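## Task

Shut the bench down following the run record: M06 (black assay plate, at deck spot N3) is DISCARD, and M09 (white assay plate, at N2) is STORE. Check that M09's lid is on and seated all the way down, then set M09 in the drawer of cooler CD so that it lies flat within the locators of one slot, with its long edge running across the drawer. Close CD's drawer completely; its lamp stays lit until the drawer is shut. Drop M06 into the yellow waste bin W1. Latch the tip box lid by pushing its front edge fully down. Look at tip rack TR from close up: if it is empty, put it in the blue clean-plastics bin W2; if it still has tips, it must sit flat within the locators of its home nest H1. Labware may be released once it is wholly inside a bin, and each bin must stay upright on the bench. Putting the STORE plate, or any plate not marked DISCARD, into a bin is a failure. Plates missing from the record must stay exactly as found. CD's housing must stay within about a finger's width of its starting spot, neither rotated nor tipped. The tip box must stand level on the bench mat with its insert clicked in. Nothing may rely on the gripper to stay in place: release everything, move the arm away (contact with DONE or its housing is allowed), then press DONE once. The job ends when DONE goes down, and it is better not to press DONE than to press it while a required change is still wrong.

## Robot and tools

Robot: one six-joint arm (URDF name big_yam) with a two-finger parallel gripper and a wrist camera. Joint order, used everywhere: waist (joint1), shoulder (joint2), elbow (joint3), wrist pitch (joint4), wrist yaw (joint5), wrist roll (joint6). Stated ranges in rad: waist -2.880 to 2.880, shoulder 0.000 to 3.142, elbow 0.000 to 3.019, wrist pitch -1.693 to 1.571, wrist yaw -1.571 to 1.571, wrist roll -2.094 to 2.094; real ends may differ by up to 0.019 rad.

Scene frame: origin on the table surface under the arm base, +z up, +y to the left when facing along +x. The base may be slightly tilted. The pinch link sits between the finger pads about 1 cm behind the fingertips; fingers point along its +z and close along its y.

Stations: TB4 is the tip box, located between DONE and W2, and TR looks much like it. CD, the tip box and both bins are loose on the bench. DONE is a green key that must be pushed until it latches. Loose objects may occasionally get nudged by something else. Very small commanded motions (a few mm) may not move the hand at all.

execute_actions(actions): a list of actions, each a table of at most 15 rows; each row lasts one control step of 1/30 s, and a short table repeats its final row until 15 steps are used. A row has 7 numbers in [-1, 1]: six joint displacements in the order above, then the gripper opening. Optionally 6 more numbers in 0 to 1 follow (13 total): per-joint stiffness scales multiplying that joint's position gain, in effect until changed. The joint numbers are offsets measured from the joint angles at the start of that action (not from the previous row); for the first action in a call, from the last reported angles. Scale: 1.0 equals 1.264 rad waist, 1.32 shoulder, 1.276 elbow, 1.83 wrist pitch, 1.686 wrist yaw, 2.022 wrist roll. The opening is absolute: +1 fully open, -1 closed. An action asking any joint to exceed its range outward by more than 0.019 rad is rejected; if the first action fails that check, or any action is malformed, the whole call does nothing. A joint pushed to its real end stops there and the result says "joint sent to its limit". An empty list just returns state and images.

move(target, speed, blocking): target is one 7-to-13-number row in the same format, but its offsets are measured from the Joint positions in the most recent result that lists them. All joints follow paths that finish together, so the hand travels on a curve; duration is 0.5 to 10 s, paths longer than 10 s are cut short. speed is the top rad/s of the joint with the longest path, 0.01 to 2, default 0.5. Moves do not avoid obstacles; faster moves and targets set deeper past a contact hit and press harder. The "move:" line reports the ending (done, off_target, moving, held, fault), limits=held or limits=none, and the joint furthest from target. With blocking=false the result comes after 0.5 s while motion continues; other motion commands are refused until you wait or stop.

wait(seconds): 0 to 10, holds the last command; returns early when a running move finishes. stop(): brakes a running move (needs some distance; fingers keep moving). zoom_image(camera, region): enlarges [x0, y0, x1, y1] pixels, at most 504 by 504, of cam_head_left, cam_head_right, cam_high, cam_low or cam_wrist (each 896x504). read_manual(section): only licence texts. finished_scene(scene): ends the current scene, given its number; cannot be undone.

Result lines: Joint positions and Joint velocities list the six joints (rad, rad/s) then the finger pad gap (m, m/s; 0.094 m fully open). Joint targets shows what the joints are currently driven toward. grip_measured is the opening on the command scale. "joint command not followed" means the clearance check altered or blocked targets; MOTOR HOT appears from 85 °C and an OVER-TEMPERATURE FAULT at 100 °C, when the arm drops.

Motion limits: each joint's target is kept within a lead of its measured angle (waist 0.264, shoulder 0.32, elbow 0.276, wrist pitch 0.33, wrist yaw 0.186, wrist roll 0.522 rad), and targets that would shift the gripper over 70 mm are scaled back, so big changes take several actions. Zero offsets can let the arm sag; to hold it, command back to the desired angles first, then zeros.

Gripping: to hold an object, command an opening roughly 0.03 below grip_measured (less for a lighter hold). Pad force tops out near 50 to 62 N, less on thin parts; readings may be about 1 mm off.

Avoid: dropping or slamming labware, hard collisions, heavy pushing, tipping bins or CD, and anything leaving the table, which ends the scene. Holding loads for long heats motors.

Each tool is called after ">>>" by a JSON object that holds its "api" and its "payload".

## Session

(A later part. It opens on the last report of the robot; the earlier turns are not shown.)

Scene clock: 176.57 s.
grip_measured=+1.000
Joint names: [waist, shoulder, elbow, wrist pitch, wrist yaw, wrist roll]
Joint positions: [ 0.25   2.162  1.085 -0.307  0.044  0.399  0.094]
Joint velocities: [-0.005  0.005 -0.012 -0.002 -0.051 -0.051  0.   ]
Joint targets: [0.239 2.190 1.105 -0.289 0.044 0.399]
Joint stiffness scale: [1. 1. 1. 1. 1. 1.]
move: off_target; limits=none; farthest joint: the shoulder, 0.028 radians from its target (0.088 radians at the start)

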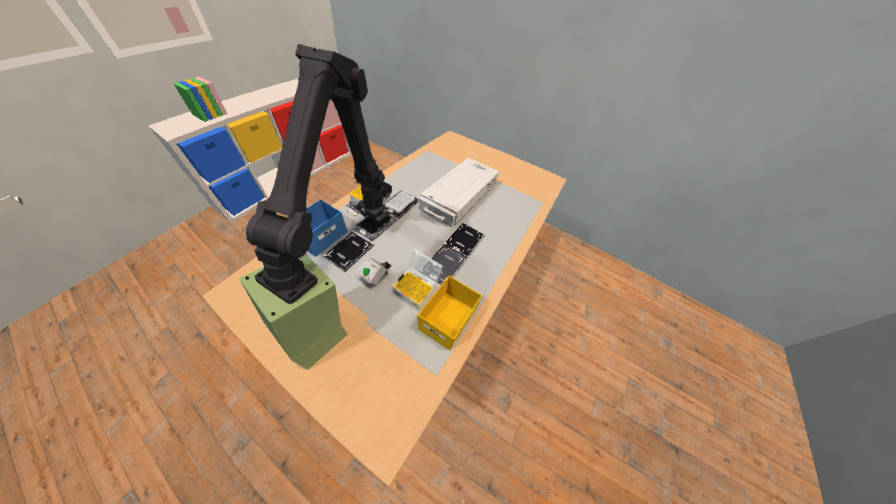

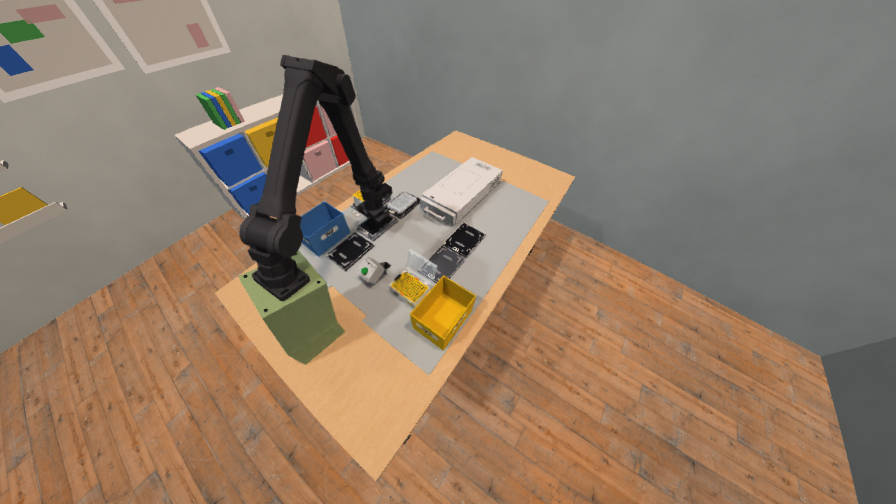

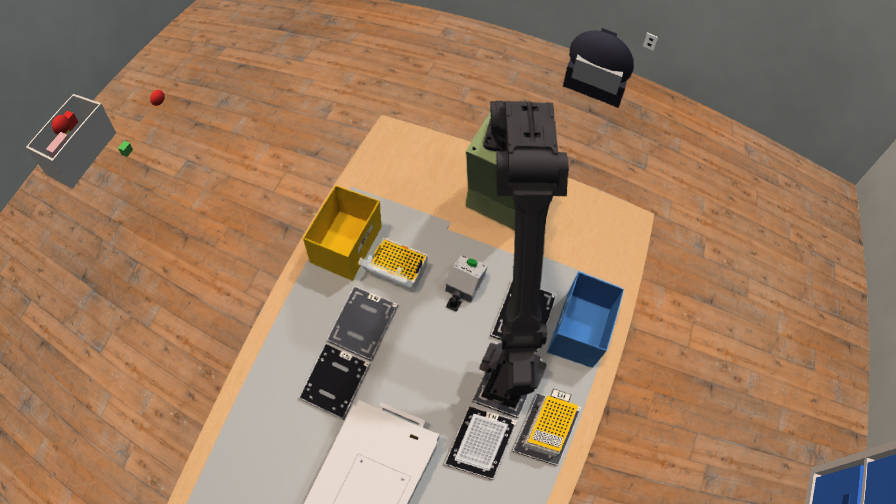

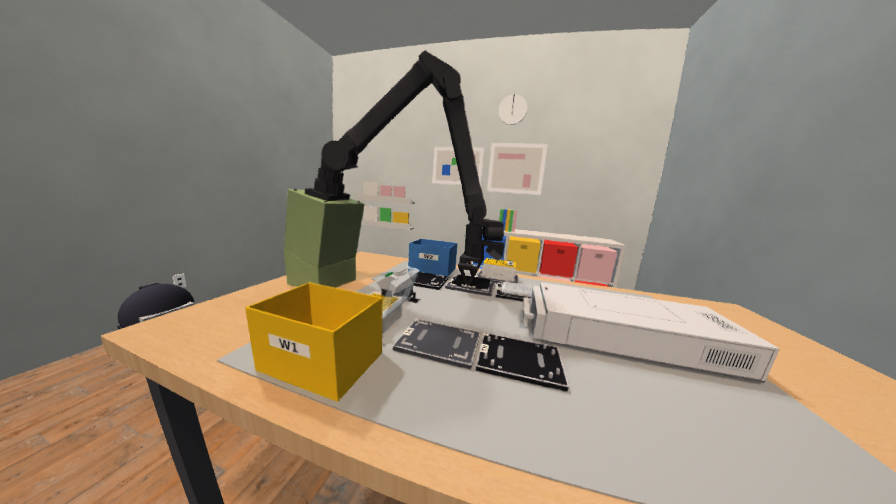

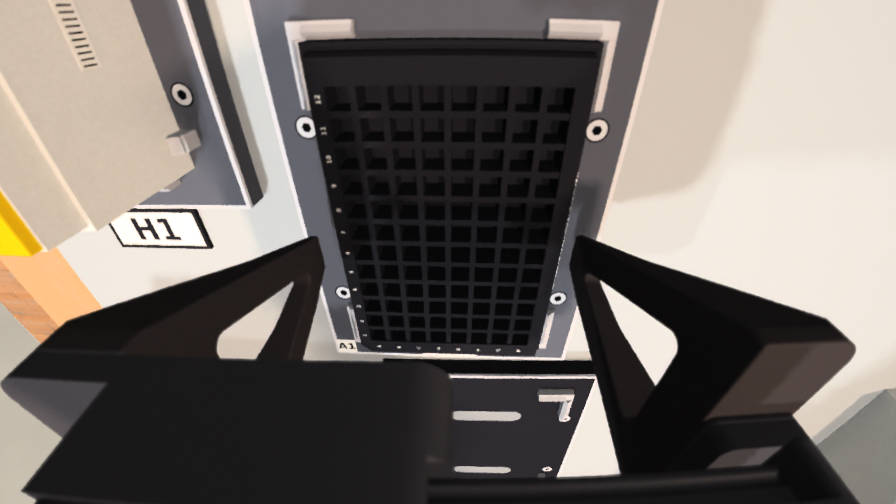

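>>> {"api": "move", "payload": {"target": [-0.011,0.038,0.016,0.018,0,0,1], "speed": 0.05}}

>>> {"api": "move", "payload": {"target": [-0.008,0.02,0.016,0.009,0,0,0.765], "speed": 0.05}}

Scene clock: 181.20 s.
grip_measured=+1.000
Joint names: [waist, shoulder, elbow, wrist pitch, wrist yaw, wrist roll]
Joint positions: [ 0.25   2.183  1.088 -0.292  0.044  0.399  0.094]
Joint velocities: [-0.015 -0.005  0.002  0.012 -0.066  0.022  0.   ]
Joint targets: [0.236 2.212 1.106 -0.274 0.044 0.399]
Joint stiffness scale: [1. 1. 1. 1. 1. 1.]
move: off_target; limits=none; farthest joint: the shoulder, 0.029 radians from its target (0.050 radians at the start)

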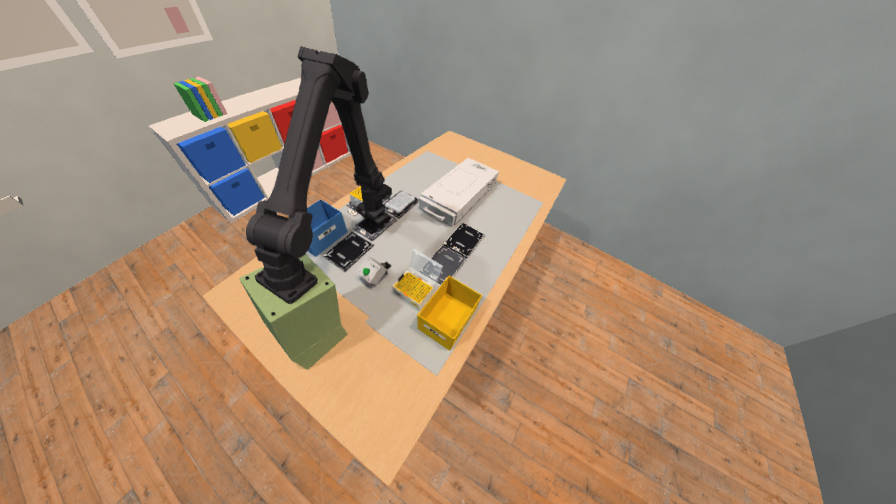

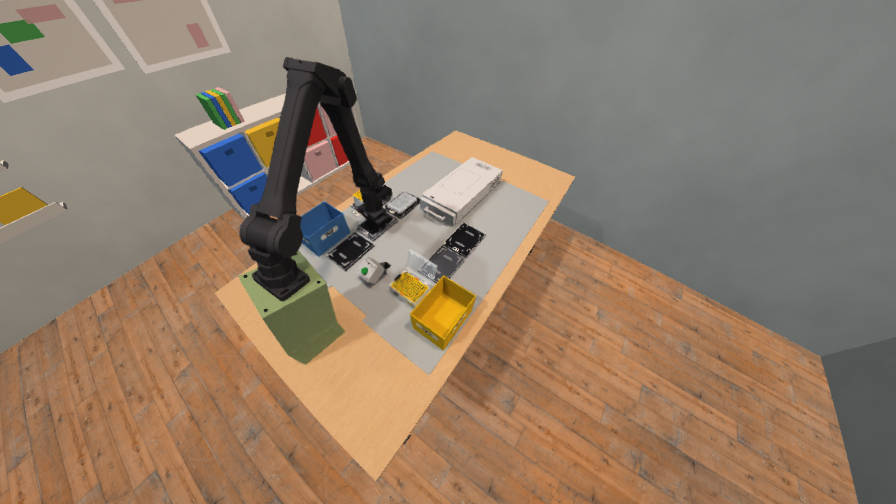

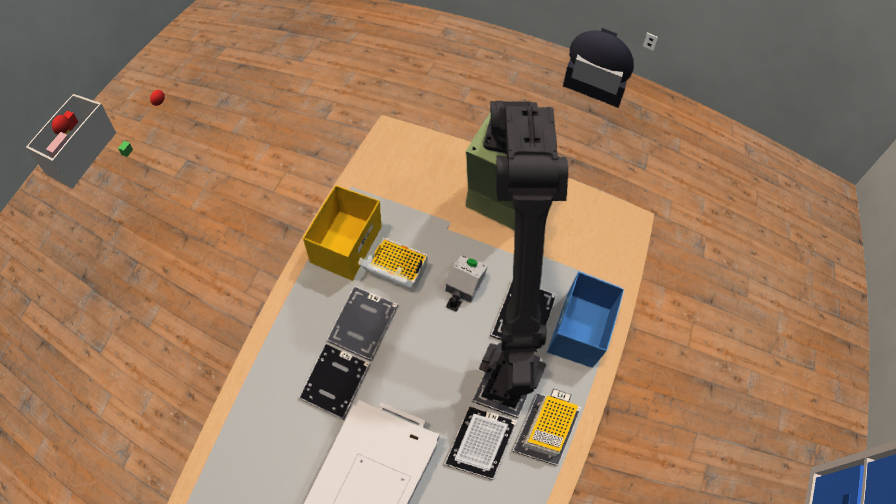

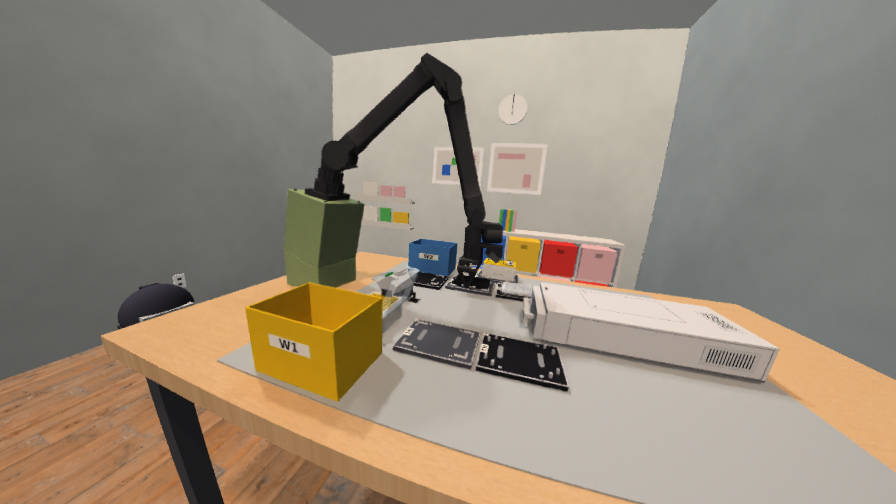

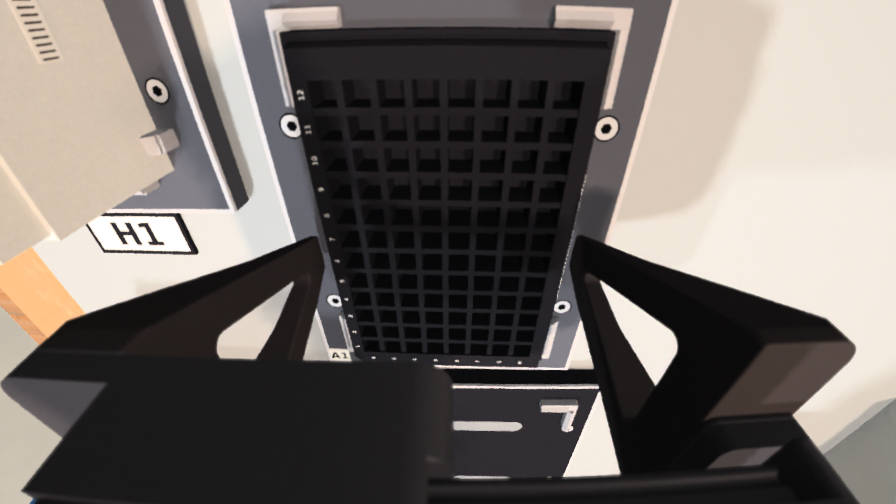

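Scene clock: 181.97 s.
grip_measured=+0.780
Joint names: [waist, shoulder, elbow, wrist pitch, wrist yaw, wrist roll]
Joint positions: [ 0.25   2.183  1.088 -0.292  0.044  0.399  0.084]
Joint velocities: [ 0.005  0.015 -0.002 -0.022  0.007 -0.051 -0.   ]
Joint targets: [0.240 2.209 1.108 -0.275 0.044 0.399]
Joint stiffness scale: [1. 1. 1. 1. 1. 1.]
move: off_target; limits=none; farthest joint: the shoulder, 0.026 radians from its target (0.026 radians at the start)

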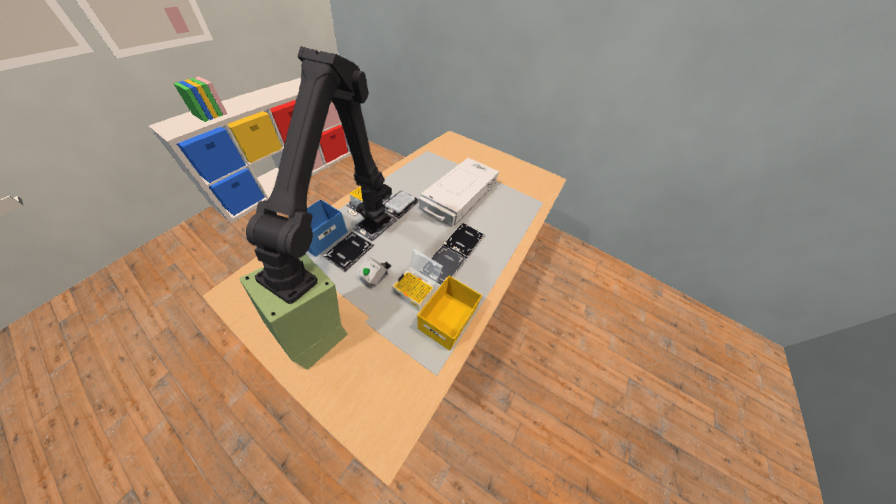

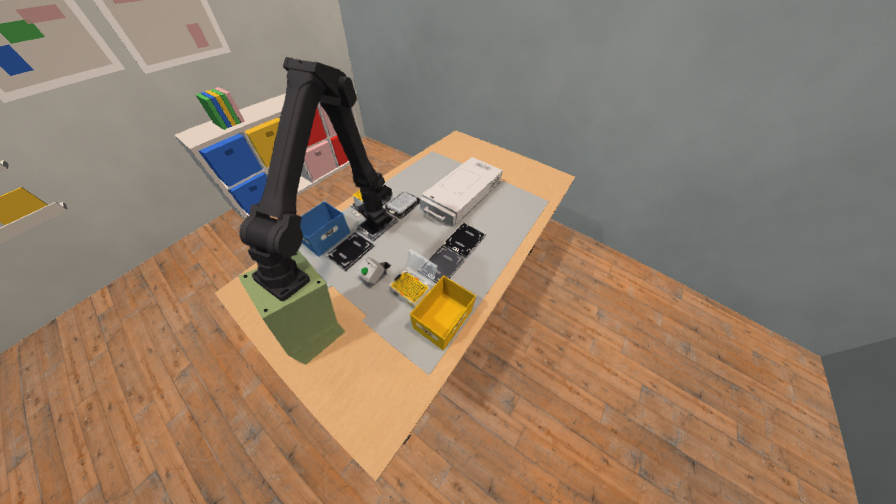

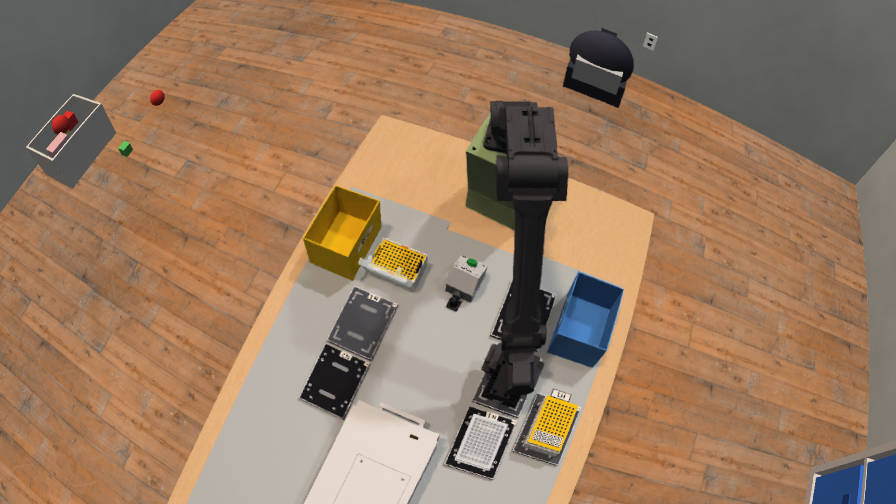

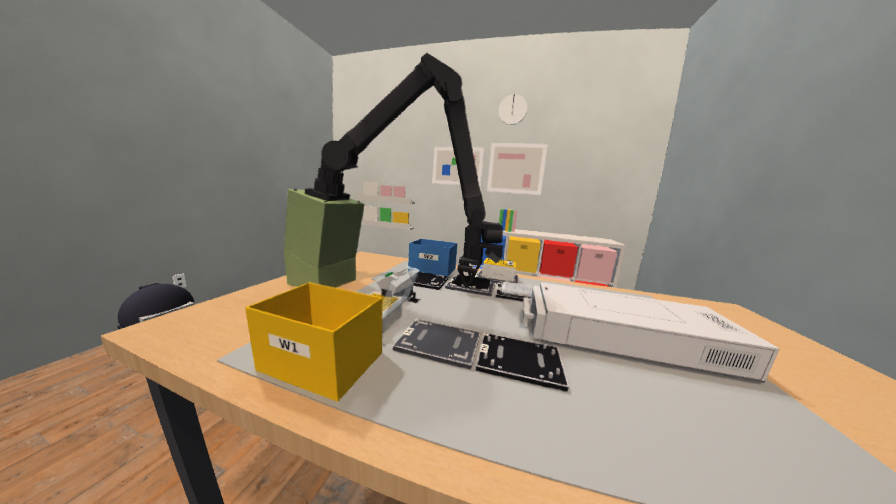

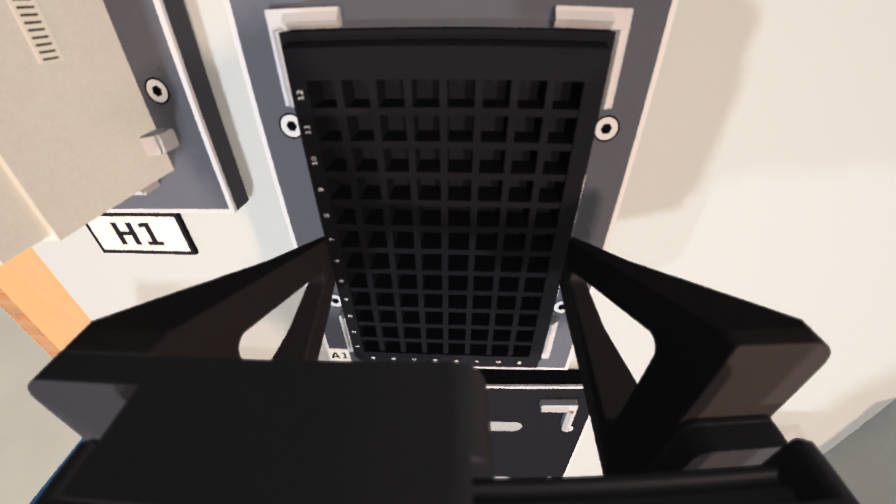

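>>> {"api": "move", "payload": {"target": [0,0.015,0.012,0,0,0,0.74], "speed": 0.05}}

>>> {"api": "move", "payload": {"target": [0,-0.345,-0.05,-0.22,0,0,0.74], "speed": 0.3}}

Scene clock: 185.40 s.
grip_measured=+0.766
Joint names: [waist, shoulder, elbow, wrist pitch, wrist yaw, wrist roll]
Joint positions: [ 0.25   2.183  1.088 -0.292  0.044  0.399  0.083]
Joint velocities: [ 0.005 -0.005 -0.002 -0.007  0.007  0.007  0.001]
Joint targets: [0.250 2.203 1.103 -0.292 0.044 0.399]
Joint stiffness scale: [1. 1. 1. 1. 1. 1.]
move: done; limits=none; farthest joint: the shoulder, 0.020 radians from its target (0.020 radians at the start)

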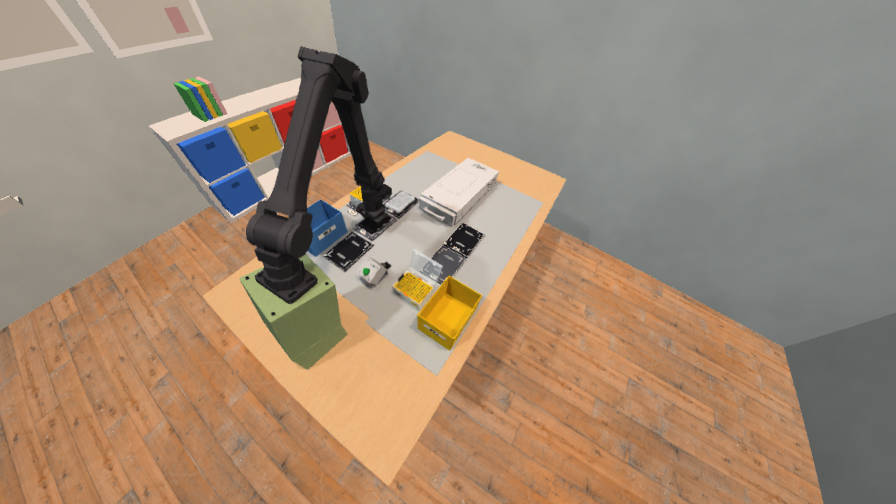

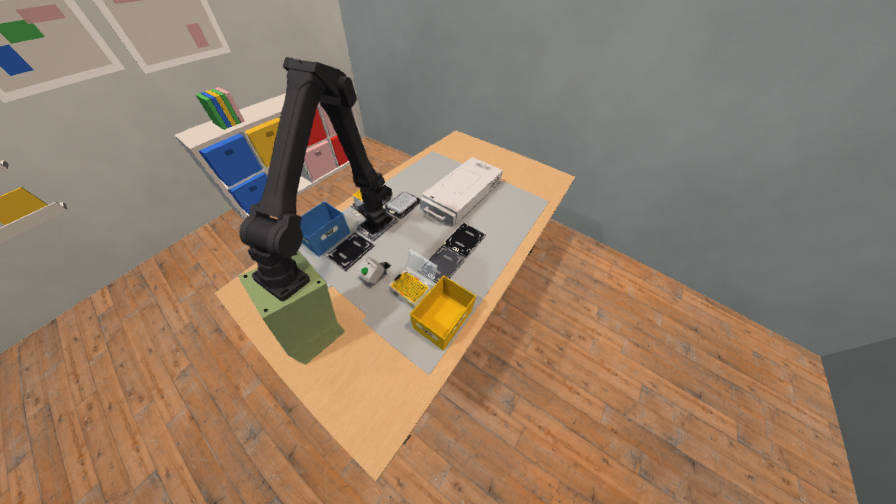

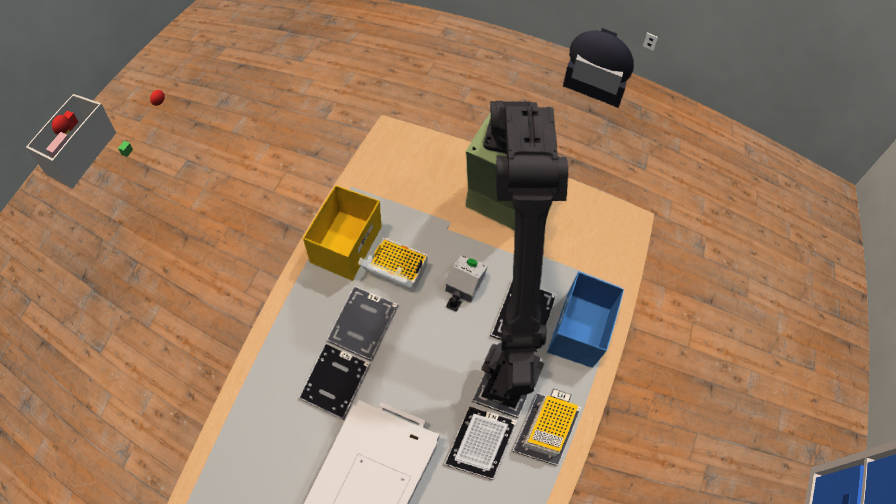

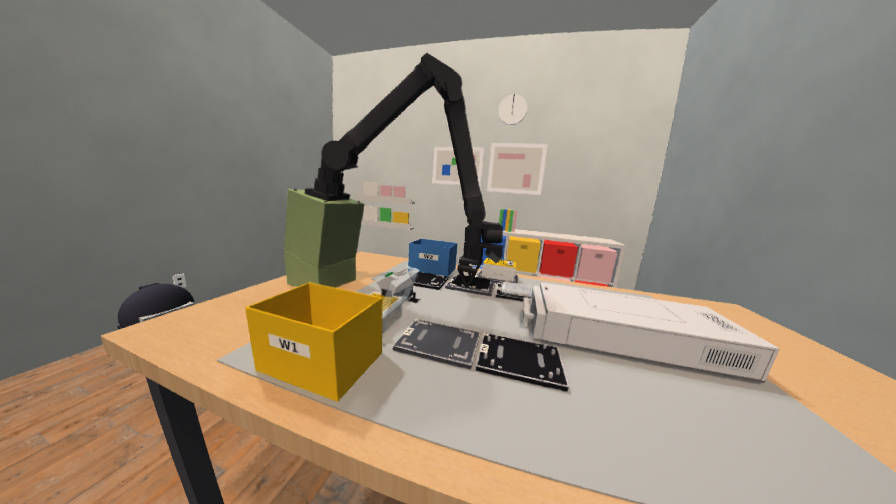

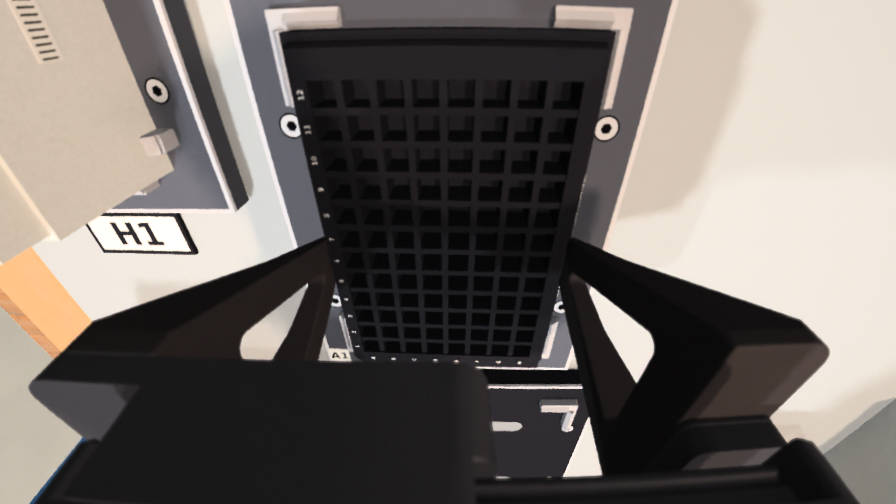

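Scene clock: 187.37 s.
grip_measured=+0.766
Joint names: [waist, shoulder, elbow, wrist pitch, wrist yaw, wrist roll]
Joint positions: [ 0.25   1.727  1.03  -0.679  0.044  0.399  0.083]
Joint velocities: [-0.015 -0.024 -0.002  0.002 -0.007 -0.022 -0.   ]
Joint targets: [0.250 1.728 1.024 -0.694 0.044 0.399]
Joint stiffness scale: [1. 1. 1. 1. 1. 1.]
move: done; limits=none; farthest joint: the wrist pitch, 0.016 radians from its target (0.403 radians at the start)

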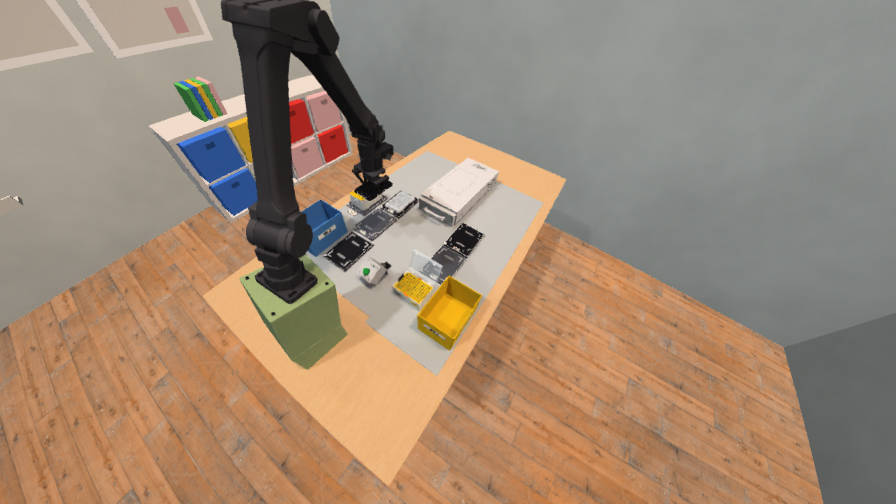

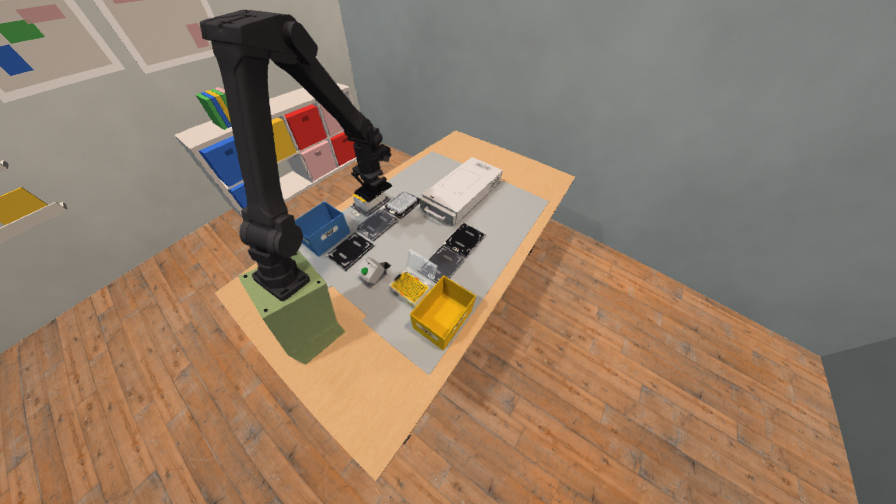

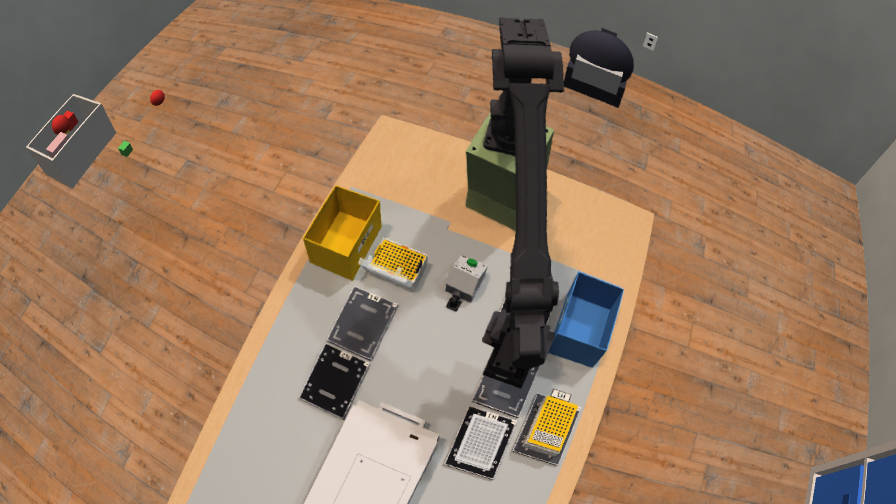

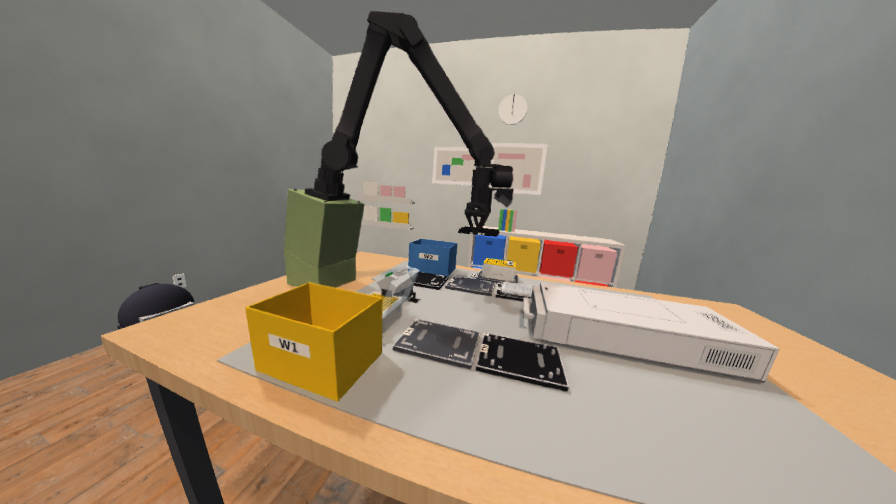

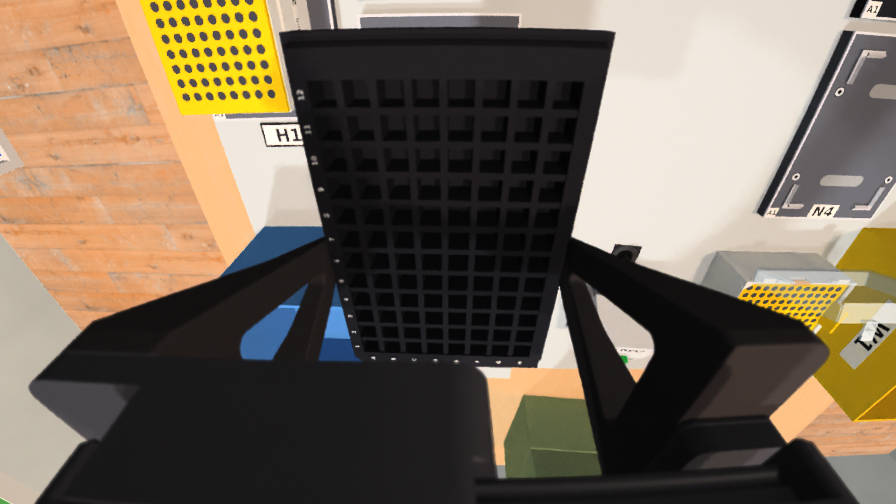

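>>> {"api": "move", "payload": {"target": [-1,0.02,-0.07,0.015,-0.121,-0.63,0.74], "speed": 0.5}}

Scene clock: 195.20 s.
grip_measured=+0.766
Joint names: [waist, shoulder, elbow, wrist pitch, wrist yaw, wrist roll]
Joint positions: [-1.023  1.728  0.946 -0.668 -0.157 -0.86   0.083]
Joint velocities: [-0.005 -0.005 -0.002 -0.012 -0.007 -0.022  0.   ]
Joint targets: [-1.014 1.753 0.940 -0.651 -0.160 -0.875]
Joint stiffness scale: [1. 1. 1. 1. 1. 1.]
move: off_target; limits=none; farthest joint: the shoulder, 0.025 radians from its target (0.027 radians at the start)

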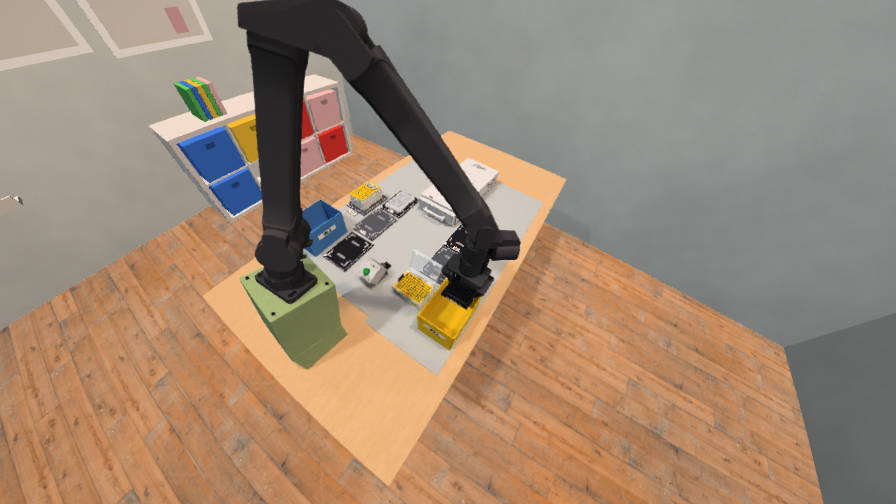

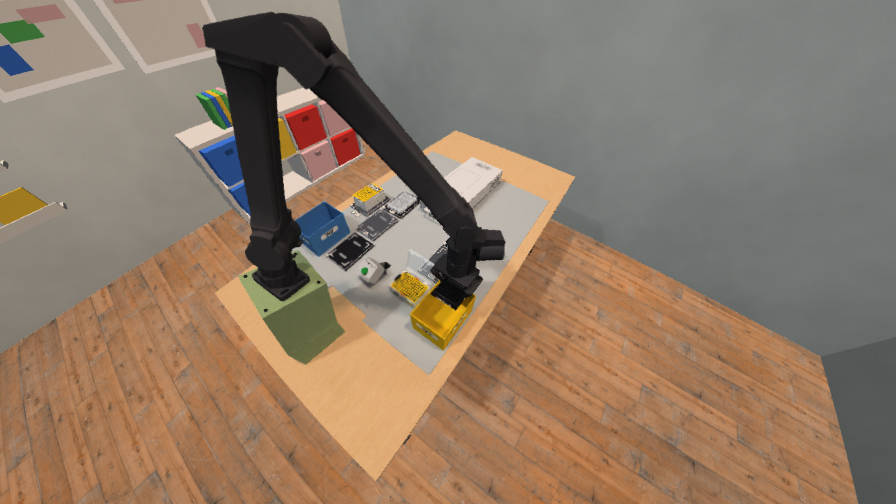

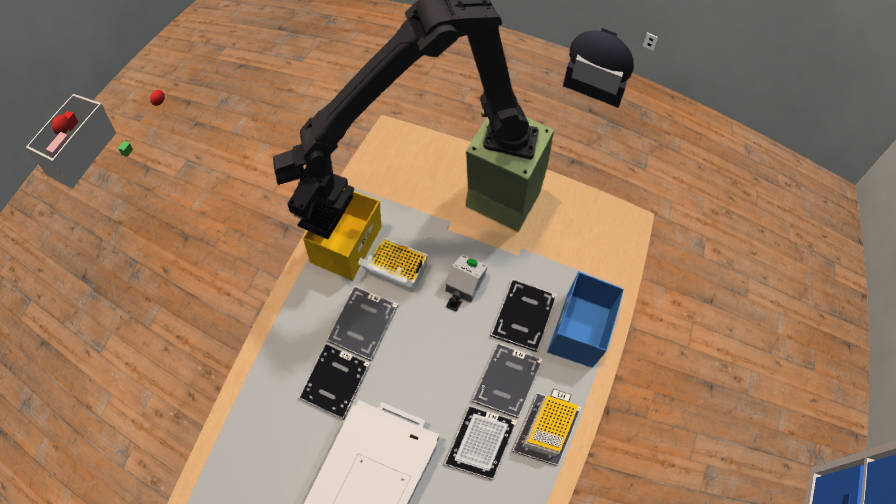

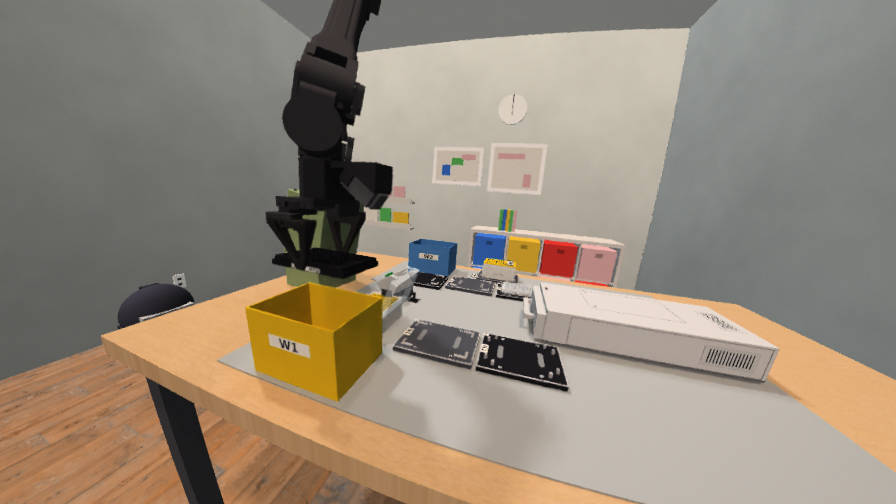

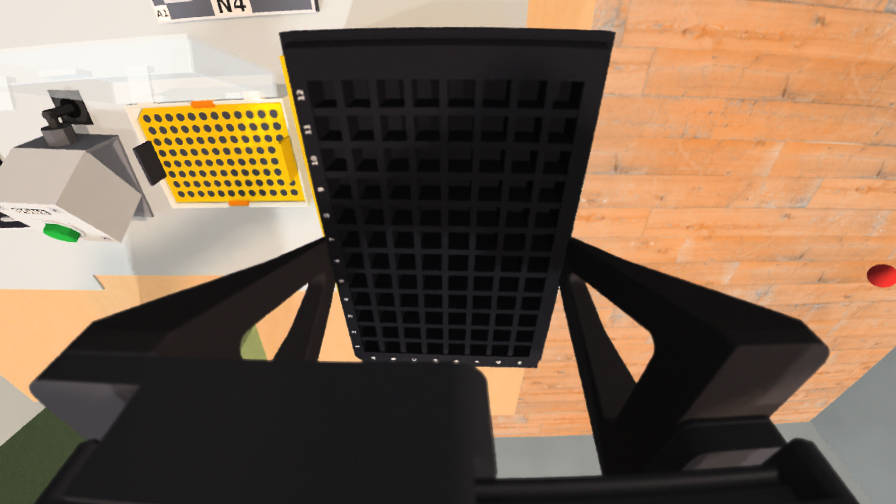

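>>> {"api": "move", "payload": {"target": [0.047,0.108,-0.04,0.093,0,0.027,0.74], "speed": 0.2}}

Scene clock: 201.57 s.
grip_measured=+0.766
Joint names: [waist, shoulder, elbow, wrist pitch, wrist yaw, wrist roll]
Joint positions: [-0.975  1.851  0.899 -0.514 -0.157 -0.82   0.083]
Joint velocities: [-0.005 -0.005 -0.017 -0.012  0.007 -0.037 -0.001]
Joint targets: [-0.964 1.871 0.896 -0.498 -0.157 -0.806]
Joint stiffness scale: [1. 1. 1. 1. 1. 1.]
move: done; limits=none; farthest joint: the shoulder, 0.019 radians from its target (0.142 radians at the start)

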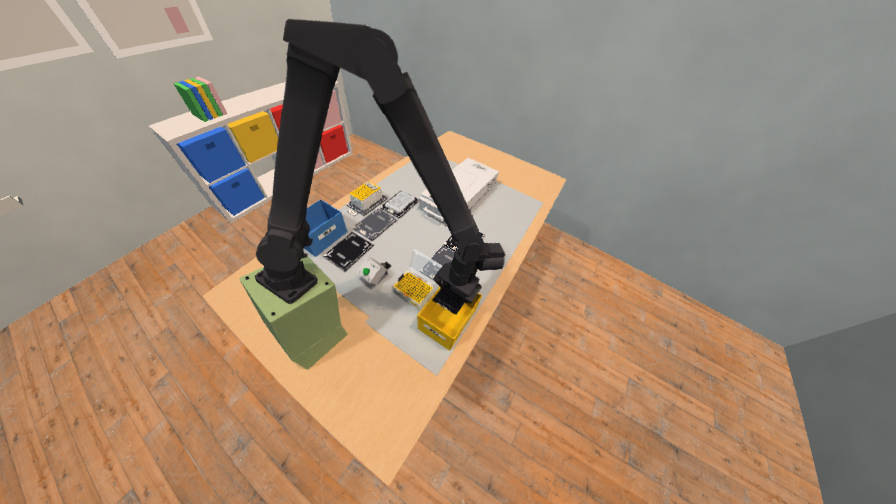

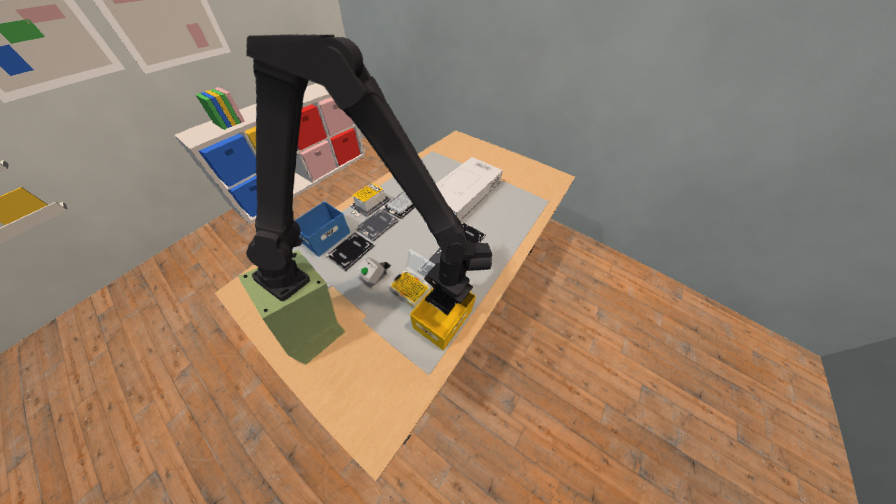

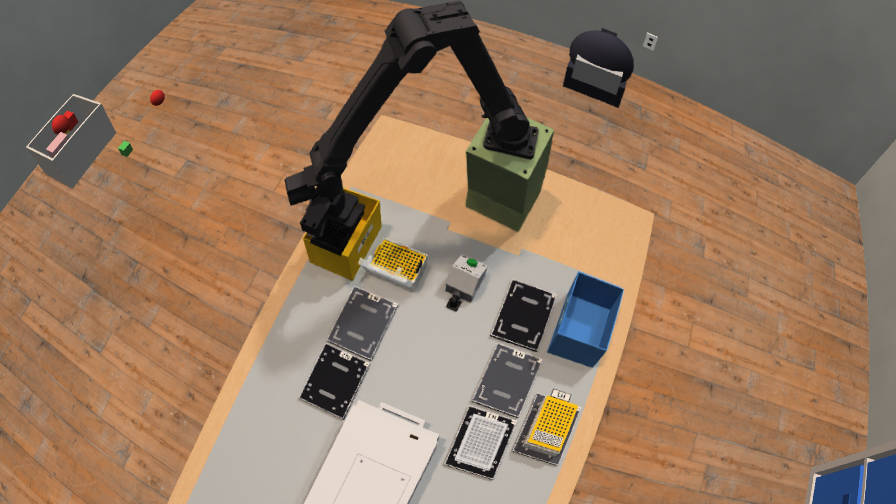

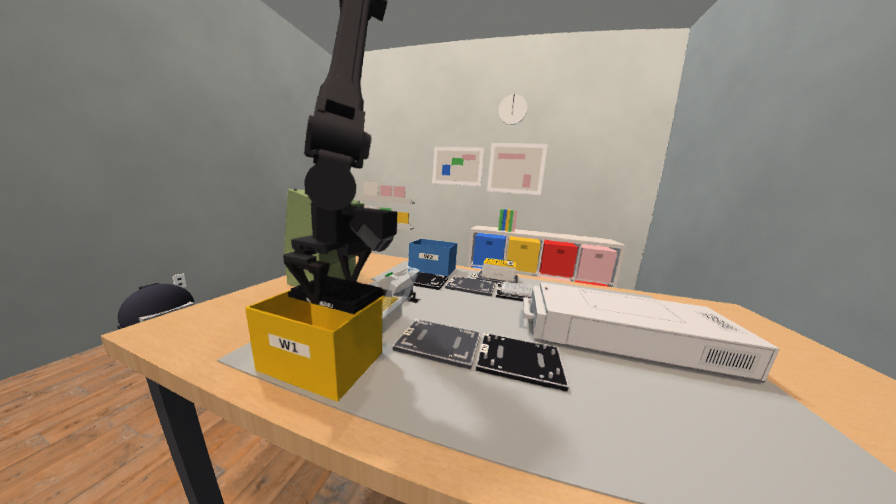

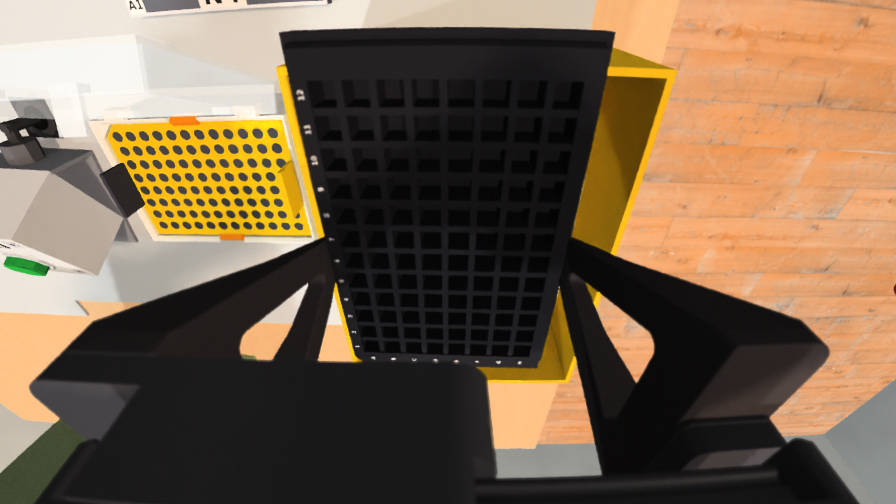

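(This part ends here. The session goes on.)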